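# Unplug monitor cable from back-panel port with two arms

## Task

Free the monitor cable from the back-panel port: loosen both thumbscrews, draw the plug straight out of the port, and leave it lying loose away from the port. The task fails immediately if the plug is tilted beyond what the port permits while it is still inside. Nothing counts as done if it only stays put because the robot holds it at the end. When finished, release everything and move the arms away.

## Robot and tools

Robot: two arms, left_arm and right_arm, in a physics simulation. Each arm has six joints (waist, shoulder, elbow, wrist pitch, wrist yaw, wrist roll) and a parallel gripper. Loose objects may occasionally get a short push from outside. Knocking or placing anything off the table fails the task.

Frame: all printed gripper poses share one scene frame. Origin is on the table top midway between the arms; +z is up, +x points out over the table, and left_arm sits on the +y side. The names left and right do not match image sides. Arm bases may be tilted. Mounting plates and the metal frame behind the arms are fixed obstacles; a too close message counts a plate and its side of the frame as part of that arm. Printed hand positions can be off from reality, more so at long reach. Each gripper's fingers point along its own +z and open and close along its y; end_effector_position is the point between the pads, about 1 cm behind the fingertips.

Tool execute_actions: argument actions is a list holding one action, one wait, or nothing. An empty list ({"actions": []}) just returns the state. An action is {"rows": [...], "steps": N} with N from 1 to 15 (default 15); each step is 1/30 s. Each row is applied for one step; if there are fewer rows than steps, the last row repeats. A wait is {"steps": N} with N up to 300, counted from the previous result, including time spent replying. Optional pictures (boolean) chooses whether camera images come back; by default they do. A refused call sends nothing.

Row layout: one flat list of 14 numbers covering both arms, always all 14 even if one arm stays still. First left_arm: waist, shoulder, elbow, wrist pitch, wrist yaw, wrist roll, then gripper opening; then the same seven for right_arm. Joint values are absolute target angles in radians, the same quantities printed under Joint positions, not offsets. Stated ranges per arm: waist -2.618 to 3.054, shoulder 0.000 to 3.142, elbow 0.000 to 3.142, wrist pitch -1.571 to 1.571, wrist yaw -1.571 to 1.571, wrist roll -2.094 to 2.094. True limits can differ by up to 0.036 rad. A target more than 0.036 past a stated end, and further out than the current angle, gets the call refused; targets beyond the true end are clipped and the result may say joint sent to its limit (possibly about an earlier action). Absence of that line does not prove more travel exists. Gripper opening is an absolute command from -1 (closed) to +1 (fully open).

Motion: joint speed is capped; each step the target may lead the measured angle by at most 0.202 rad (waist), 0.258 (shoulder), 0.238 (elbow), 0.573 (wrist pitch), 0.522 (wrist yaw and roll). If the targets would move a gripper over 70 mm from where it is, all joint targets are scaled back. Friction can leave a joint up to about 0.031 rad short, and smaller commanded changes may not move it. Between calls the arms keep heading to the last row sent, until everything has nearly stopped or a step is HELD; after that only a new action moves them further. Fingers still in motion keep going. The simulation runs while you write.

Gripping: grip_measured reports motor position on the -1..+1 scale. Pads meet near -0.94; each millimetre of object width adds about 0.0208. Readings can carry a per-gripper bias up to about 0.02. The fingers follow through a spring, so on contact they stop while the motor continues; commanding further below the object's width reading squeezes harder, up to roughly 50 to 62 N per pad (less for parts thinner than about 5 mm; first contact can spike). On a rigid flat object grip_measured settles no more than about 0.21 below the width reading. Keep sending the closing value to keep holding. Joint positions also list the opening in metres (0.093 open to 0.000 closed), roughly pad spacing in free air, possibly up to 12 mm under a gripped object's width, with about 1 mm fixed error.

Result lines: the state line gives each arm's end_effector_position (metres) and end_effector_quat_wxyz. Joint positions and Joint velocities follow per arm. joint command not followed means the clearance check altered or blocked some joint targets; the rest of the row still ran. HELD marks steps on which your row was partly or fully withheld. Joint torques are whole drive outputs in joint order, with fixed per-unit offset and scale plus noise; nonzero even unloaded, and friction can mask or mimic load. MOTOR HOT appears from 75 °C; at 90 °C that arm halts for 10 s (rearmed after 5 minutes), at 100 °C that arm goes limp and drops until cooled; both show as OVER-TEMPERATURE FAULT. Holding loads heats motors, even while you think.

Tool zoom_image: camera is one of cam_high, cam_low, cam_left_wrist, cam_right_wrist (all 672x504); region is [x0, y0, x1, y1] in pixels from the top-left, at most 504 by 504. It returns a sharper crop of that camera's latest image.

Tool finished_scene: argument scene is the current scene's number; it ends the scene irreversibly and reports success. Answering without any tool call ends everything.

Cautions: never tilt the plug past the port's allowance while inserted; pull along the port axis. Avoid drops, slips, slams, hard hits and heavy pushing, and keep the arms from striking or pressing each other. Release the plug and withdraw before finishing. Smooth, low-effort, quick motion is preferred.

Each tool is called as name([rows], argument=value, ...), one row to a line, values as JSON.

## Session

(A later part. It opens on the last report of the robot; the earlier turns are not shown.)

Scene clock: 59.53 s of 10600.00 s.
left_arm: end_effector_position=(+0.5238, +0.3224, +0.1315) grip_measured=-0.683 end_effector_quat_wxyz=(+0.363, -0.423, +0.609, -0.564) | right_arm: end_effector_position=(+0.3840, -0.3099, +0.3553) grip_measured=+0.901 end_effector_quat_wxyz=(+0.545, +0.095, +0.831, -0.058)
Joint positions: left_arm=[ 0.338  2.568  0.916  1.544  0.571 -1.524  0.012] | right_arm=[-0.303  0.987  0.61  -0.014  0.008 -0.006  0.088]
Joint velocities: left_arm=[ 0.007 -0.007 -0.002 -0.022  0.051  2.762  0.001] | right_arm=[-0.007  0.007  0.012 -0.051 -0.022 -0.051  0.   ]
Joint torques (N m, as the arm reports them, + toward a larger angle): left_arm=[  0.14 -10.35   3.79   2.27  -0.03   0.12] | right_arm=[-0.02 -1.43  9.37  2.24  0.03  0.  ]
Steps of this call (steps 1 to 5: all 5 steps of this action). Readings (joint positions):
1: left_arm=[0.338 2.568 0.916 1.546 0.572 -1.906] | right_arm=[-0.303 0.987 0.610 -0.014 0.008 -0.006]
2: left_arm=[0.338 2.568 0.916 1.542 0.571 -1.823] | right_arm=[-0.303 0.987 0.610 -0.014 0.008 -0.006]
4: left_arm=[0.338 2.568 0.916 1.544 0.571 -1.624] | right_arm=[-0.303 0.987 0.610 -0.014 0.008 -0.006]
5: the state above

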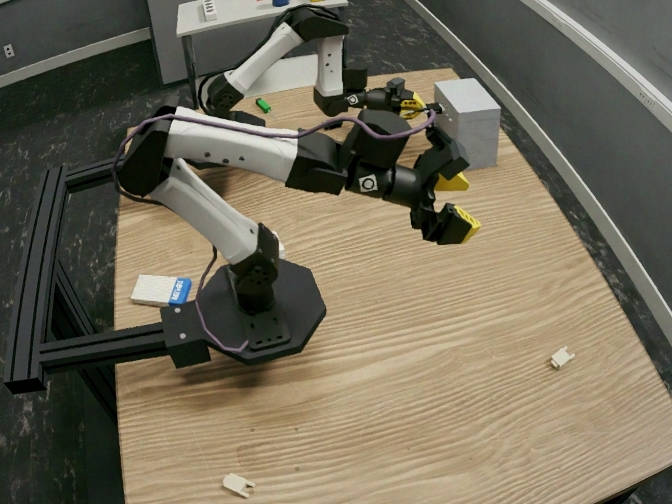

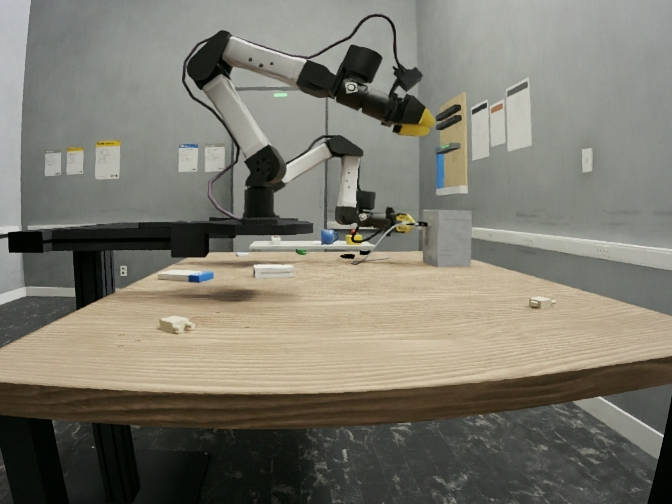

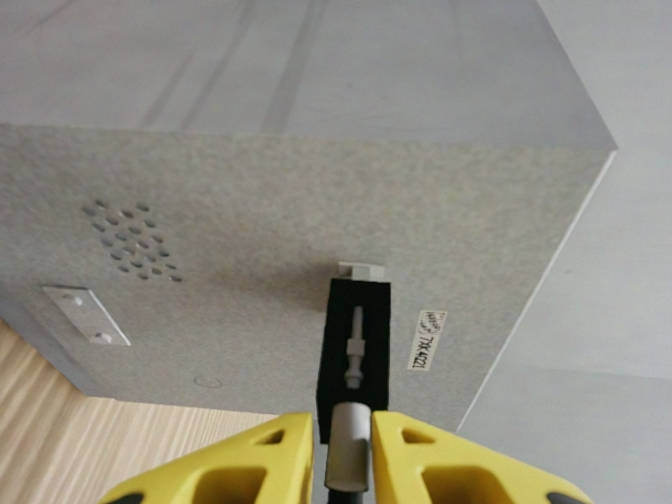

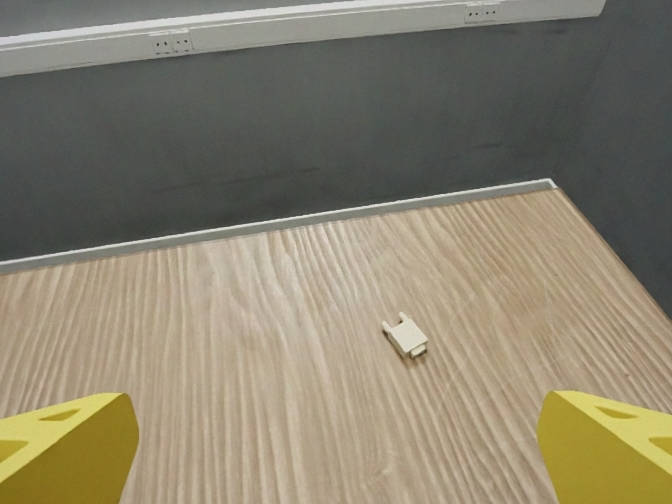

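execute_actions([
  {"rows":[[0.34,2.57,0.92,1.55,0.565,-0.7,-0.93,-0.3,1,0.6,0,0,0,0.9],[0.34,2.57,0.92,1.55,0.565,-2.07,-0.93,-0.3,1,0.6,0,0,0,0.9]]},
], pictures=false)

execute_actions([
  {"rows":[[0.34,2.57,0.92,1.55,0.565,-1.9,-0.68,-0.3,1,0.6,0,0,0,0.9],[0.34,2.57,0.92,1.55,0.565,-0.2,-0.68,-0.3,1,0.6,0,0,0,0.9]],"steps":13},
], pictures=false)

execute_actions([
  {"rows":[[0.34,2.57,0.92,1.55,0.565,-0.7,-0.93,-0.3,1,0.6,0,0,0,0.9],[0.34,2.57,0.92,1.55,0.565,-2.07,-0.93,-0.3,1,0.6,0,0,0,0.9]]},
], pictures=false)

execute_actions([
  {"rows":[[0.34,2.57,0.92,1.55,0.565,-1.9,-0.68,-0.3,1,0.6,0,0,0,0.9],[0.34,2.57,0.92,1.55,0.565,-0.2,-0.68,-0.3,1,0.6,0,0,0,0.9]],"steps":13},
], pictures=false)

execute_actions([
  {"rows":[[0.34,2.57,0.92,1.55,0.565,-0.7,-0.93,-0.3,1,0.6,0,0,0,0.9],[0.34,2.57,0.92,1.55,0.565,-2.07,-0.93,-0.3,1,0.6,0,0,0,0.9]]},
], pictures=false)

execute_actions([
  {"rows":[[0.34,2.57,0.92,1.55,0.565,-1.9,-0.68,-0.3,1,0.6,0,0,0,0.9],[0.34,2.57,0.92,1.55,0.565,-0.2,-0.68,-0.3,1,0.6,0,0,0,0.9]],"steps":13},
], pictures=false)

execute_actions([
  {"rows":[[0.34,2.57,0.92,1.55,0.565,-0.7,-0.93,-0.3,1,0.6,0,0,0,0.9],[0.34,2.57,0.92,1.55,0.565,-2.07,-0.93,-0.3,1,0.6,0,0,0,0.9]]},
], pictures=false)

execute_actions([
  {"rows":[[0.34,2.57,0.92,1.55,0.565,-1.9,-0.68,-0.3,1,0.6,0,0,0,0.9],[0.34,2.57,0.92,1.55,0.565,-0.2,-0.68,-0.3,1,0.6,0,0,0,0.9]],"steps":13},
], pictures=false)

execute_actions([
  {"rows":[[0.34,2.57,0.92,1.55,0.565,-0.7,-0.93,-0.3,1,0.6,0,0,0,0.9],[0.34,2.57,0.92,1.55,0.565,-2.07,-0.93,-0.3,1,0.6,0,0,0,0.9]]},
], pictures=false)

execute_actions([
  {"rows":[[0.34,2.57,0.92,1.55,0.565,-1.9,-0.68,-0.3,1,0.6,0,0,0,0.9],[0.34,2.57,0.92,1.55,0.565,-0.2,-0.68,-0.3,1,0.6,0,0,0,0.9]],"steps":13},
], pictures=false)

execute_actions([
  {"rows":[[0.34,2.57,0.92,1.55,0.565,-0.7,-0.93,-0.3,1,0.6,0,0,0,0.9],[0.34,2.57,0.92,1.55,0.565,-2.07,-0.93,-0.3,1,0.6,0,0,0,0.9]]},
], pictures=false)

execute_actions([
  {"rows":[[0.34,2.57,0.92,1.55,0.565,-1.9,-0.68,-0.3,1,0.6,0,0,0,0.9],[0.34,2.57,0.92,1.55,0.565,-0.2,-0.68,-0.3,1,0.6,0,0,0,0.9]],"steps":13},
], pictures=false)

execute_actions([
  {"rows":[[0.34,2.57,0.92,1.55,0.565,-0.7,-0.93,-0.3,1,0.6,0,0,0,0.9],[0.34,2.57,0.92,1.55,0.565,-2.07,-0.93,-0.3,1,0.6,0,0,0,0.9]]},
], pictures=false)

execute_actions([
  {"rows":[[0.34,2.57,0.92,1.55,0.565,-1.9,-0.68,-0.3,1,0.6,0,0,0,0.9],[0.34,2.57,0.92,1.55,0.565,-0.2,-0.68,-0.3,1,0.6,0,0,0,0.9]],"steps":13},
], pictures=false)

execute_actions([
  {"rows":[[0.34,2.57,0.92,1.55,0.565,-0.7,-0.93,-0.3,1,0.6,0,0,0,0.9],[0.34,2.57,0.92,1.55,0.565,-2.07,-0.93,-0.3,1,0.6,0,0,0,0.9]]},
], pictures=false)

execute_actions([
  {"rows":[[0.34,2.57,0.92,1.55,0.565,-1.9,-0.68,-0.3,1,0.6,0,0,0,0.9],[0.34,2.57,0.92,1.55,0.565,-0.7,-0.68,-0.3,1,0.6,0,0,0,0.9]],"steps":5},
])

zoom_image(camera="cam_left_wrist", region=[220,220,480,504])

Scene clock: 83.00 s of 10600.00 s.
left_arm: end_effector_position=(+0.5238, +0.3220, +0.1323) grip_measured=-0.917 end_effector_quat_wxyz=(-0.254, +0.526, -0.521, +0.622) | right_arm: end_effector_position=(+0.3840, -0.3099, +0.3553) grip_measured=+0.901 end_effector_quat_wxyz=(+0.545, +0.095, +0.831, -0.058)
Joint positions: left_arm=[ 0.338  2.568  0.916  1.548  0.572 -1.892  0.001] | right_arm=[-0.303  0.987  0.61  -0.014  0.008 -0.006  0.088]
Joint velocities: left_arm=[ 0.002 -0.002 -0.002 -0.022  0.11  -1.077 -0.   ] | right_arm=[ 0.032  0.017 -0.007 -0.051 -0.007  0.007 -0.001]
Joint torques (N m, as the arm reports them, + toward a larger angle): left_arm=[  0.34 -10.38   3.67   2.26  -0.14  -0.16] | right_arm=[ 0.26 -1.22  9.47  2.24 -0.02  0.05]
Steps of this call (steps 1 to 45: the robot went on to your last target; steps 46 to 110: nothing new was sent; then 19.30 s passed at rest; steps 111 to 125: all 15 steps of this action). Readings (joint positions):
111: left_arm=[0.338 2.568 0.916 1.560 0.575 -0.708] | right_arm=[-0.303 0.987 0.610 -0.014 0.008 -0.006]
112: left_arm=[0.337 2.568 0.916 1.561 0.572 -0.790] | right_arm=[-0.303 0.987 0.610 -0.014 0.008 -0.006]
114: left_arm=[0.337 2.568 0.916 1.560 0.570 -0.990] | right_arm=[-0.303 0.987 0.610 -0.014 0.008 -0.006]
118: left_arm=[0.337 2.568 0.916 1.556 0.568 -1.382] | right_arm=[-0.303 0.987 0.610 -0.014 0.008 -0.006]
125: the state above

Scene clock: 83.43 s of 10600.00 s.
left_arm: end_effector_position=(+0.5241, +0.3226, +0.1340) grip_measured=-0.682 end_effector_quat_wxyz=(+0.559, -0.149, +0.723, -0.378) | right_arm: end_effector_position=(+0.3840, -0.3099, +0.3553) grip_measured=+0.901 end_effector_quat_wxyz=(+0.545, +0.095, +0.831, -0.058)
Joint positions: left_arm=[ 0.338  2.568  0.916  1.556  0.571 -0.721  0.012] | right_arm=[-0.303  0.987  0.61  -0.014  0.008 -0.006  0.088]
Joint velocities: left_arm=[ 0.002 -0.002  0.007  0.125 -0.007  2.85  -0.   ] | right_arm=[-0.017 -0.022  0.017  0.037  0.051 -0.037 -0.   ]
Joint torques (N m, as the arm reports them, + toward a larger angle): left_arm=[  0.27 -10.24   3.57   1.99  -0.03   0.11] | right_arm=[ 0.09 -1.32  9.18  2.23  0.05  0.  ]
Steps of this call (steps 1 to 13: all 13 steps of this action). Readings (joint positions):
1: left_arm=[0.338 2.568 0.916 1.546 0.573 -1.899] | right_arm=[-0.303 0.987 0.610 -0.014 0.008 -0.006]
2: left_arm=[0.338 2.568 0.916 1.542 0.572 -1.817] | right_arm=[-0.303 0.987 0.610 -0.014 0.008 -0.006]
4: left_arm=[0.338 2.568 0.916 1.544 0.572 -1.617] | right_arm=[-0.303 0.987 0.610 -0.014 0.008 -0.006]
8: left_arm=[0.338 2.568 0.916 1.544 0.571 -1.218] | right_arm=[-0.303 0.987 0.610 -0.014 0.008 -0.006]
13: the state above

Scene clock: 83.93 s of 10600.00 s.
left_arm: end_effector_position=(+0.5239, +0.3221, +0.1323) grip_measured=-0.917 end_effector_quat_wxyz=(-0.255, +0.525, -0.521, +0.622) | right_arm: end_effector_position=(+0.3840, -0.3099, +0.3553) grip_measured=+0.901 end_effector_quat_wxyz=(+0.545, +0.095, +0.831, -0.058)
Joint positions: left_arm=[ 0.338  2.568  0.916  1.548  0.572 -1.89   0.001] | right_arm=[-0.303  0.987  0.61  -0.014  0.008 -0.006  0.088]
Joint velocities: left_arm=[-0.012 -0.022 -0.002 -0.095  0.007 -1.092 -0.   ] | right_arm=[ 0.002 -0.002 -0.007  0.007 -0.037  0.022 -0.001]
Joint torques (N m, as the arm reports them, + toward a larger angle): left_arm=[  0.22 -10.23   3.61   2.3   -0.05  -0.13] | right_arm=[ 0.04 -1.19  9.28  2.27 -0.01  0.07]
Steps of this call (steps 1 to 15: all 15 steps of this action). Readings (joint positions):
1: left_arm=[0.338 2.568 0.916 1.561 0.575 -0.702] | right_arm=[-0.303 0.987 0.610 -0.014 0.008 -0.006]
2: left_arm=[0.338 2.568 0.916 1.561 0.573 -0.784] | right_arm=[-0.303 0.987 0.610 -0.014 0.008 -0.006]
4: left_arm=[0.338 2.568 0.916 1.560 0.570 -0.983] | right_arm=[-0.303 0.987 0.610 -0.014 0.008 -0.006]
8: left_arm=[0.338 2.568 0.916 1.556 0.568 -1.376] | right_arm=[-0.303 0.987 0.610 -0.014 0.008 -0.006]
15: the state above

Scene clock: 84.37 s of 10600.00 s.
left_arm: end_effector_position=(+0.5241, +0.3225, +0.1340) grip_measured=-0.682 end_effector_quat_wxyz=(+0.560, -0.148, +0.723, -0.377) | right_arm: end_effector_position=(+0.3840, -0.3099, +0.3553) grip_measured=+0.901 end_effector_quat_wxyz=(+0.545, +0.095, +0.831, -0.058)
Joint positions: left_arm=[ 0.338  2.568  0.916  1.556  0.571 -0.719  0.012] | right_arm=[-0.303  0.987  0.61  -0.014  0.008 -0.006  0.088]
Joint velocities: left_arm=[-0.007 -0.012 -0.002  0.066 -0.11   2.821 -0.   ] | right_arm=[-0.017 -0.017  0.012 -0.007  0.066 -0.037 -0.   ]
Joint torques (N m, as the arm reports them, + toward a larger angle): left_arm=[ -0.06 -10.29   3.61   1.96  -0.04   0.11] | right_arm=[-0.13 -1.4   9.03  2.29  0.02 -0.01]
Steps of this call (steps 1 to 13: all 13 steps of this action). Readings (joint positions):
1: left_arm=[0.338 2.568 0.916 1.546 0.572 -1.897] | right_arm=[-0.303 0.987 0.610 -0.014 0.008 -0.006]
2: left_arm=[0.338 2.568 0.916 1.542 0.571 -1.815] | right_arm=[-0.303 0.987 0.610 -0.014 0.008 -0.006]
4: left_arm=[0.338 2.568 0.916 1.544 0.571 -1.615] | right_arm=[-0.303 0.987 0.610 -0.014 0.008 -0.006]
8: left_arm=[0.338 2.568 0.916 1.544 0.571 -1.216] | right_arm=[-0.303 0.987 0.610 -0.014 0.008 -0.006]
13: the state above

Scene clock: 84.87 s of 10600.00 s.
left_arm: end_effector_position=(+0.5239, +0.3221, +0.1323) grip_measured=-0.917 end_effector_quat_wxyz=(-0.255, +0.525, -0.522, +0.622) | right_arm: end_effector_position=(+0.3840, -0.3099, +0.3553) grip_measured=+0.901 end_effector_quat_wxyz=(+0.545, +0.095, +0.831, -0.058)
Joint positions: left_arm=[ 0.338  2.568  0.916  1.548  0.572 -1.89   0.001] | right_arm=[-0.303  0.987  0.61  -0.014  0.008 -0.006  0.088]
Joint velocities: left_arm=[ 0.012  0.007 -0.012  0.007  0.007 -1.062 -0.001] | right_arm=[-0.027 -0.007 -0.002 -0.066 -0.022  0.007  0.   ]
Joint torques (N m, as the arm reports them, + toward a larger angle): left_arm=[  0.29 -10.39   3.56   2.2   -0.05  -0.13] | right_arm=[ 0.1  -1.33  9.17  2.2  -0.01  0.04]
Steps of this call (steps 1 to 15: all 15 steps of this action). Readings (joint positions):
1: left_arm=[0.338 2.568 0.916 1.561 0.575 -0.700] | right_arm=[-0.303 0.987 0.610 -0.014 0.008 -0.006]
2: left_arm=[0.338 2.568 0.916 1.561 0.572 -0.782] | right_arm=[-0.303 0.987 0.610 -0.014 0.008 -0.006]
4: left_arm=[0.338 2.568 0.916 1.560 0.570 -0.982] | right_arm=[-0.303 0.987 0.610 -0.014 0.008 -0.006]
8: left_arm=[0.338 2.568 0.916 1.556 0.568 -1.374] | right_arm=[-0.303 0.987 0.610 -0.014 0.008 -0.006]
15: the state above

Scene clock: 85.30 s of 10600.00 s.
left_arm: end_effector_position=(+0.5241, +0.3227, +0.1340) grip_measured=-0.682 end_effector_quat_wxyz=(+0.560, -0.148, +0.723, -0.377) | right_arm: end_effector_position=(+0.3840, -0.3099, +0.3553) grip_measured=+0.901 end_effector_quat_wxyz=(+0.545, +0.095, +0.831, -0.058)
Joint positions: left_arm=[ 0.338  2.568  0.916  1.556  0.571 -0.719  0.012] | right_arm=[-0.303  0.987  0.61  -0.014  0.008 -0.006  0.088]
Joint velocities: left_arm=[ 0.007 -0.002 -0.002  0.139  0.11   2.762  0.   ] | right_arm=[-0.012 -0.017  0.007 -0.051  0.066  0.037  0.001]
Joint torques (N m, as the arm reports them, + toward a larger angle): left_arm=[ -0.02 -10.22   3.68   1.93  -0.05   0.09] | right_arm=[-0.09 -1.4   9.28  2.33  0.05 -0.02]
Steps of this call (steps 1 to 13: all 13 steps of this action). Readings (joint positions):
1: left_arm=[0.338 2.568 0.916 1.546 0.572 -1.897] | right_arm=[-0.303 0.987 0.610 -0.014 0.008 -0.006]
2: left_arm=[0.338 2.568 0.916 1.542 0.571 -1.814] | right_arm=[-0.303 0.987 0.610 -0.014 0.008 -0.006]
4: left_arm=[0.338 2.568 0.916 1.543 0.571 -1.614] | right_arm=[-0.303 0.987 0.610 -0.014 0.008 -0.006]
8: left_arm=[0.338 2.568 0.916 1.544 0.571 -1.216] | right_arm=[-0.303 0.987 0.610 -0.014 0.008 -0.006]
13: the state above

Scene clock: 85.80 s of 10600.00 s.
left_arm: end_effector_position=(+0.5239, +0.3222, +0.1322) grip_measured=-0.917 end_effector_quat_wxyz=(-0.256, +0.525, -0.521, +0.622) | right_arm: end_effector_position=(+0.3840, -0.3099, +0.3553) grip_measured=+0.901 end_effector_quat_wxyz=(+0.545, +0.095, +0.831, -0.058)
Joint positions: left_arm=[ 0.338  2.568  0.916  1.548  0.571 -1.889  0.001] | right_arm=[-0.303  0.987  0.61  -0.014  0.008 -0.006  0.088]
Joint velocities: left_arm=[ 0.002  0.007  0.007 -0.066 -0.081 -1.033 -0.001] | right_arm=[-0.002  0.007 -0.002  0.007  0.022  0.007 -0.   ]
Joint torques (N m, as the arm reports them, + toward a larger angle): left_arm=[  0.23 -10.39   3.58   2.31  -0.03  -0.15] | right_arm=[-0.06 -1.52  9.3   2.29  0.01  0.01]
Steps of this call (steps 1 to 15: all 15 steps of this action). Readings (joint positions):
1: left_arm=[0.338 2.568 0.916 1.561 0.574 -0.699] | right_arm=[-0.303 0.987 0.610 -0.014 0.008 -0.006]
2: left_arm=[0.338 2.568 0.916 1.561 0.572 -0.782] | right_arm=[-0.303 0.987 0.610 -0.014 0.008 -0.006]
4: left_arm=[0.338 2.568 0.916 1.560 0.570 -0.982] | right_arm=[-0.303 0.987 0.610 -0.014 0.008 -0.006]
8: left_arm=[0.338 2.568 0.916 1.556 0.567 -1.374] | right_arm=[-0.303 0.987 0.610 -0.014 0.008 -0.006]
15: the state above

Scene clock: 86.23 s of 10600.00 s.
left_arm: end_effector_position=(+0.5242, +0.3226, +0.1340) grip_measured=-0.682 end_effector_quat_wxyz=(+0.560, -0.148, +0.723, -0.377) | right_arm: end_effector_position=(+0.3840, -0.3099, +0.3553) grip_measured=+0.901 end_effector_quat_wxyz=(+0.545, +0.095, +0.831, -0.058)
Joint positions: left_arm=[ 0.338  2.568  0.916  1.556  0.57  -0.718  0.012] | right_arm=[-0.303  0.987  0.61  -0.014  0.008 -0.006  0.088]
Joint velocities: left_arm=[ 0.012 -0.002  0.002  0.095 -0.037  2.747 -0.001] | right_arm=[ 0.002  0.002 -0.012 -0.051 -0.081 -0.022 -0.   ]
Joint torques (N m, as the arm reports them, + toward a larger angle): left_arm=[  0.08 -10.44   3.49   1.98   0.     0.13] | right_arm=[-0.12 -1.44  9.1   2.27  0.06 -0.03]
Steps of this call (steps 1 to 13: all 13 steps of this action). Readings (joint positions):
1: left_arm=[0.338 2.568 0.916 1.546 0.571 -1.896] | right_arm=[-0.303 0.987 0.610 -0.014 0.008 -0.006]
2: left_arm=[0.338 2.568 0.916 1.542 0.571 -1.814] | right_arm=[-0.303 0.987 0.610 -0.014 0.008 -0.006]
4: left_arm=[0.338 2.568 0.916 1.544 0.571 -1.614] | right_arm=[-0.303 0.987 0.610 -0.014 0.008 -0.006]
8: left_arm=[0.338 2.568 0.916 1.544 0.570 -1.215] | right_arm=[-0.303 0.987 0.610 -0.014 0.008 -0.006]
13: the state above

Scene clock: 86.73 s of 10600.00 s.
left_arm: end_effector_position=(+0.5239, +0.3222, +0.1322) grip_measured=-0.917 end_effector_quat_wxyz=(-0.256, +0.525, -0.522, +0.622) | right_arm: end_effector_position=(+0.3840, -0.3099, +0.3553) grip_measured=+0.901 end_effector_quat_wxyz=(+0.545, +0.095, +0.831, -0.058)
Joint positions: left_arm=[ 0.338  2.568  0.916  1.548  0.571 -1.889  0.001] | right_arm=[-0.303  0.987  0.61  -0.014  0.008 -0.006  0.088]
Joint velocities: left_arm=[ 0.042 -0.022 -0.007  0.051  0.022 -1.121  0.001] | right_arm=[-0.007 -0.017  0.002 -0.066 -0.007 -0.022 -0.001]
Joint torques (N m, as the arm reports them, + toward a larger angle): left_arm=[  0.17 -10.3    3.6    2.22  -0.08  -0.16] | right_arm=[ 0.17 -1.39  9.23  2.26  0.07 -0.01]
Steps of this call (steps 1 to 15: all 15 steps of this action). Readings (joint positions):
1: left_arm=[0.338 2.568 0.916 1.561 0.574 -0.699] | right_arm=[-0.303 0.987 0.610 -0.014 0.008 -0.006]
2: left_arm=[0.338 2.568 0.916 1.561 0.572 -0.782] | right_arm=[-0.303 0.987 0.610 -0.014 0.008 -0.006]
4: left_arm=[0.338 2.568 0.916 1.560 0.569 -0.981] | right_arm=[-0.303 0.987 0.610 -0.014 0.008 -0.006]
8: left_arm=[0.338 2.568 0.916 1.556 0.567 -1.373] | right_arm=[-0.303 0.987 0.610 -0.014 0.008 -0.006]
15: the state above

Scene clock: 87.17 s of 10600.00 s.
left_arm: end_effector_position=(+0.5241, +0.3227, +0.1340) grip_measured=-0.682 end_effector_quat_wxyz=(+0.560, -0.148, +0.723, -0.377) | right_arm: end_effector_position=(+0.3840, -0.3099, +0.3553) grip_measured=+0.901 end_effector_quat_wxyz=(+0.545, +0.095, +0.831, -0.058)
Joint positions: left_arm=[ 0.338  2.568  0.916  1.556  0.571 -0.718  0.012] | right_arm=[-0.303  0.987  0.61  -0.014  0.008 -0.006  0.088]
Joint velocities: left_arm=[ 0.007 -0.002 -0.002  0.095 -0.095  2.762 -0.001] | right_arm=[ 0.007 -0.012 -0.017  0.022 -0.037  0.007  0.   ]
Joint torques (N m, as the arm reports them, + toward a larger angle): left_arm=[  0.01 -10.38   3.67   1.94  -0.04   0.1 ] | right_arm=[ 0.08 -1.07  9.42  2.26  0.02 -0.01]
Steps of this call (steps 1 to 13: all 13 steps of this action). Readings (joint positions):
1: left_arm=[0.338 2.568 0.916 1.546 0.572 -1.896] | right_arm=[-0.303 0.987 0.610 -0.014 0.008 -0.006]
2: left_arm=[0.338 2.568 0.916 1.542 0.571 -1.814] | right_arm=[-0.303 0.987 0.610 -0.014 0.008 -0.006]
4: left_arm=[0.338 2.568 0.916 1.544 0.571 -1.614] | right_arm=[-0.303 0.987 0.610 -0.014 0.008 -0.006]
8: left_arm=[0.338 2.568 0.916 1.544 0.571 -1.215] | right_arm=[-0.303 0.987 0.610 -0.014 0.008 -0.006]
13: the state above

Scene clock: 87.67 s of 10600.00 s.
left_arm: end_effector_position=(+0.5239, +0.3221, +0.1323) grip_measured=-0.917 end_effector_quat_wxyz=(-0.256, +0.525, -0.522, +0.622) | right_arm: end_effector_position=(+0.3840, -0.3099, +0.3553) grip_measured=+0.901 end_effector_quat_wxyz=(+0.545, +0.095, +0.831, -0.058)
Joint positions: left_arm=[ 0.338  2.568  0.916  1.548  0.571 -1.889  0.001] | right_arm=[-0.303  0.987  0.61  -0.014  0.008 -0.006  0.088]
Joint velocities: left_arm=[ 0.032  0.002  0.012 -0.066  0.037 -1.121 -0.   ] | right_arm=[-0.002 -0.002 -0.012 -0.095 -0.022 -0.007 -0.   ]
Joint torques (N m, as the arm reports them, + toward a larger angle): left_arm=[  0.15 -10.44   3.67   2.22  -0.11  -0.22] | right_arm=[ 0.01 -1.42  9.39  2.29 -0.01  0.02]
Steps of this call (steps 1 to 15: all 15 steps of this action). Readings (joint positions):
1: left_arm=[0.338 2.568 0.916 1.561 0.574 -0.698] | right_arm=[-0.303 0.987 0.610 -0.014 0.008 -0.006]
2: left_arm=[0.338 2.568 0.916 1.561 0.572 -0.781] | right_arm=[-0.303 0.987 0.610 -0.014 0.008 -0.006]
4: left_arm=[0.338 2.568 0.916 1.560 0.570 -0.981] | right_arm=[-0.303 0.987 0.610 -0.014 0.008 -0.006]
8: left_arm=[0.338 2.568 0.916 1.556 0.567 -1.373] | right_arm=[-0.303 0.987 0.610 -0.014 0.008 -0.006]
15: the state above

Scene clock: 88.10 s of 10600.00 s.
left_arm: end_effector_position=(+0.5241, +0.3226, +0.1341) grip_measured=-0.682 end_effector_quat_wxyz=(+0.560, -0.148, +0.723, -0.377) | right_arm: end_effector_position=(+0.3840, -0.3099, +0.3553) grip_measured=+0.901 end_effector_quat_wxyz=(+0.545, +0.095, +0.831, -0.058)
Joint positions: left_arm=[ 0.338  2.568  0.916  1.556  0.571 -0.718  0.012] | right_arm=[-0.303  0.987  0.61  -0.014  0.008 -0.006  0.088]
Joint velocities: left_arm=[-0.012  0.002  0.012  0.11  -0.022  2.777 -0.   ] | right_arm=[-0.017 -0.017 -0.017  0.007  0.051  0.007 -0.001]
Joint torques (N m, as the arm reports them, + toward a larger angle): left_arm=[  0.12 -10.28   3.52   1.92  -0.04   0.07] | right_arm=[-0.14 -1.51  9.38  2.25 -0.02  0.04]
Steps of this call (steps 1 to 13: all 13 steps of this action). Readings (joint positions):
1: left_arm=[0.338 2.568 0.916 1.546 0.572 -1.896] | right_arm=[-0.303 0.987 0.610 -0.014 0.008 -0.006]
2: left_arm=[0.338 2.568 0.916 1.542 0.571 -1.814] | right_arm=[-0.303 0.987 0.610 -0.014 0.008 -0.006]
4: left_arm=[0.338 2.568 0.916 1.544 0.571 -1.614] | right_arm=[-0.303 0.987 0.610 -0.014 0.008 -0.006]
8: left_arm=[0.338 2.568 0.916 1.544 0.571 -1.215] | right_arm=[-0.303 0.987 0.610 -0.014 0.008 -0.006]
13: the state above

Scene clock: 88.60 s of 10600.00 s.
left_arm: end_effector_position=(+0.5239, +0.3223, +0.1322) grip_measured=-0.917 end_effector_quat_wxyz=(-0.256, +0.525, -0.522, +0.622) | right_arm: end_effector_position=(+0.3840, -0.3099, +0.3553) grip_measured=+0.901 end_effector_quat_wxyz=(+0.545, +0.095, +0.831, -0.058)
Joint positions: left_arm=[ 0.338  2.568  0.916  1.547  0.571 -1.889  0.001] | right_arm=[-0.303  0.987  0.61  -0.014  0.008 -0.006  0.088]
Joint velocities: left_arm=[-0.022 -0.002  0.007  0.037 -0.007 -1.092 -0.   ] | right_arm=[-0.017  0.002 -0.007 -0.007  0.051 -0.007 -0.   ]
Joint torques (N m, as the arm reports them, + toward a larger angle): left_arm=[  0.15 -10.47   3.64   2.29  -0.07  -0.21] | right_arm=[-0.04 -1.16  9.15  2.25  0.06  0.04]
Steps of this call (steps 1 to 15: all 15 steps of this action). Readings (joint positions):
1: left_arm=[0.338 2.568 0.916 1.561 0.574 -0.698] | right_arm=[-0.303 0.987 0.610 -0.014 0.008 -0.006]
2: left_arm=[0.338 2.568 0.916 1.562 0.572 -0.781] | right_arm=[-0.303 0.987 0.610 -0.014 0.008 -0.006]
4: left_arm=[0.338 2.568 0.916 1.561 0.570 -0.981] | right_arm=[-0.303 0.987 0.610 -0.014 0.008 -0.006]
8: left_arm=[0.338 2.568 0.916 1.556 0.567 -1.373] | right_arm=[-0.303 0.987 0.610 -0.014 0.008 -0.006]
15: the state above

Scene clock: 89.03 s of 10600.00 s.
left_arm: end_effector_position=(+0.5241, +0.3227, +0.1341) grip_measured=-0.682 end_effector_quat_wxyz=(+0.560, -0.148, +0.723, -0.377) | right_arm: end_effector_position=(+0.3840, -0.3099, +0.3553) grip_measured=+0.901 end_effector_quat_wxyz=(+0.545, +0.095, +0.831, -0.058)
Joint positions: left_arm=[ 0.338  2.568  0.916  1.556  0.571 -0.718  0.012] | right_arm=[-0.303  0.987  0.61  -0.014  0.008 -0.006  0.088]
Joint velocities: left_arm=[-0.007 -0.002 -0.007  0.081 -0.095  2.835 -0.001] | right_arm=[ 0.002 -0.032  0.017 -0.022 -0.051 -0.007  0.   ]
Joint torques (N m, as the arm reports them, + toward a larger angle): left_arm=[  0.12 -10.41   3.62   1.96  -0.01   0.1 ] | right_arm=[ 0.03 -1.44  9.49  2.21  0.09  0.03]
Steps of this call (steps 1 to 13: all 13 steps of this action). Readings (joint positions):
1: left_arm=[0.338 2.568 0.916 1.546 0.572 -1.896] | right_arm=[-0.303 0.987 0.610 -0.014 0.008 -0.006]
2: left_arm=[0.338 2.568 0.916 1.542 0.571 -1.814] | right_arm=[-0.303 0.987 0.610 -0.014 0.008 -0.006]
4: left_arm=[0.338 2.568 0.916 1.543 0.571 -1.614] | right_arm=[-0.303 0.987 0.610 -0.014 0.008 -0.006]
8: left_arm=[0.338 2.568 0.916 1.544 0.571 -1.215] | right_arm=[-0.303 0.987 0.610 -0.014 0.008 -0.006]
13: the state above

Scene clock: 89.53 s of 10600.00 s.
left_arm: end_effector_position=(+0.5239, +0.3223, +0.1322) grip_measured=-0.917 end_effector_quat_wxyz=(-0.256, +0.525, -0.522, +0.622) | right_arm: end_effector_position=(+0.3840, -0.3099, +0.3553) grip_measured=+0.901 end_effector_quat_wxyz=(+0.545, +0.095, +0.831, -0.058)
Joint positions: left_arm=[ 0.338  2.568  0.916  1.547  0.571 -1.889  0.001] | right_arm=[-0.303  0.987  0.61  -0.014  0.008 -0.006  0.088]
Joint velocities: left_arm=[-0.012 -0.012 -0.012 -0.007  0.051 -1.121 -0.   ] | right_arm=[-0.027 -0.002  0.002  0.022 -0.051 -0.095 -0.   ]
Joint torques (N m, as the arm reports them, + toward a larger angle): left_arm=[  0.23 -10.28   3.62   2.28  -0.08  -0.19] | right_arm=[-0.18 -1.36  9.36  2.27  0.05  0.02]
Steps of this call (steps 1 to 15: all 15 steps of this action). Readings (joint positions):
1: left_arm=[0.338 2.568 0.916 1.562 0.574 -0.698] | right_arm=[-0.303 0.987 0.610 -0.014 0.008 -0.006]
2: left_arm=[0.338 2.568 0.916 1.562 0.572 -0.781] | right_arm=[-0.303 0.987 0.610 -0.014 0.008 -0.006]
4: left_arm=[0.338 2.568 0.916 1.561 0.569 -0.981] | right_arm=[-0.303 0.987 0.610 -0.014 0.008 -0.006]
8: left_arm=[0.338 2.568 0.916 1.556 0.567 -1.373] | right_arm=[-0.303 0.987 0.610 -0.014 0.008 -0.006]
15: the state above

Scene clock: 89.70 s of 10600.00 s.
left_arm: end_effector_position=(+0.5238, +0.3226, +0.1313) grip_measured=-0.683 end_effector_quat_wxyz=(+0.366, -0.421, +0.611, -0.562) | right_arm: end_effector_position=(+0.3840, -0.3099, +0.3553) grip_measured=+0.901 end_effector_quat_wxyz=(+0.545, +0.095, +0.831, -0.058)
Joint positions: left_arm=[ 0.338  2.568  0.916  1.543  0.571 -1.514  0.012] | right_arm=[-0.303  0.987  0.61  -0.014  0.008 -0.006  0.088]
Joint velocities: left_arm=[-0.002  0.002 -0.007  0.007 -0.022  2.835  0.001] | right_arm=[-0.022 -0.012  0.002  0.007  0.022 -0.007 -0.001]
Joint torques (N m, as the arm reports them, + toward a larger angle): left_arm=[  0.15 -10.19   3.62   2.28  -0.02   0.08] | right_arm=[ 0.   -1.47  9.25  2.29  0.02  0.  ]
Steps of this call (steps 1 to 5: all 5 steps of this action). Readings (joint positions):
1: left_arm=[0.338 2.568 0.916 1.545 0.572 -1.896] | right_arm=[-0.303 0.987 0.610 -0.014 0.008 -0.006]
2: left_arm=[0.338 2.568 0.916 1.542 0.571 -1.814] | right_arm=[-0.303 0.987 0.610 -0.014 0.008 -0.006]
4: left_arm=[0.338 2.568 0.916 1.543 0.571 -1.614] | right_arm=[-0.303 0.987 0.610 -0.014 0.008 -0.006]
5: the state above

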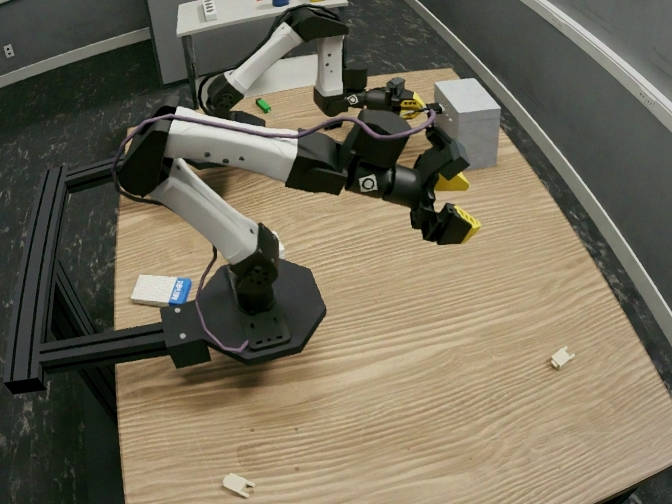

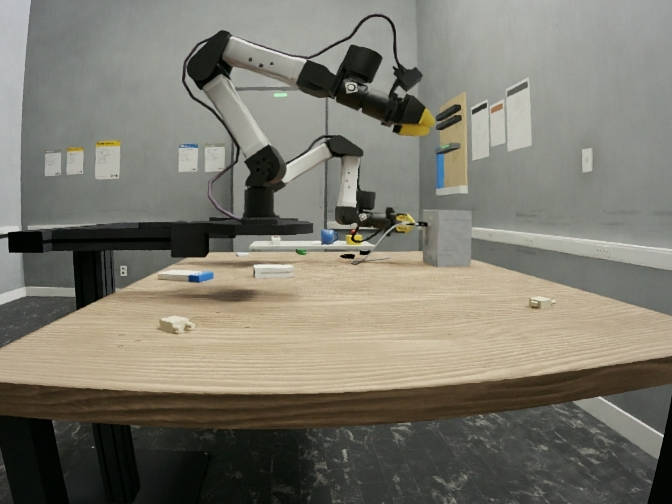

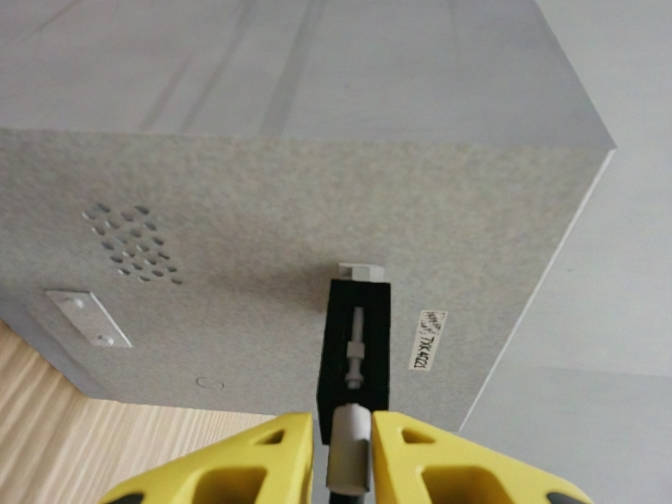

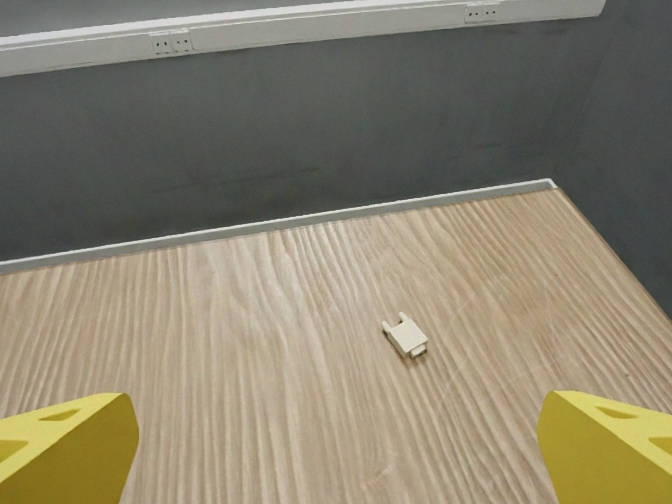

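Region (220, 220, 480, 504) of cam_left_wrist's 672x504 image, scaled by 1.775, with more detail than that image has; it fills the left 461 columns of this view, and the rest is white.

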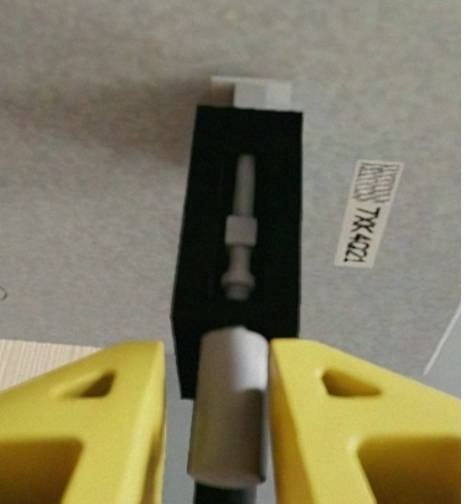

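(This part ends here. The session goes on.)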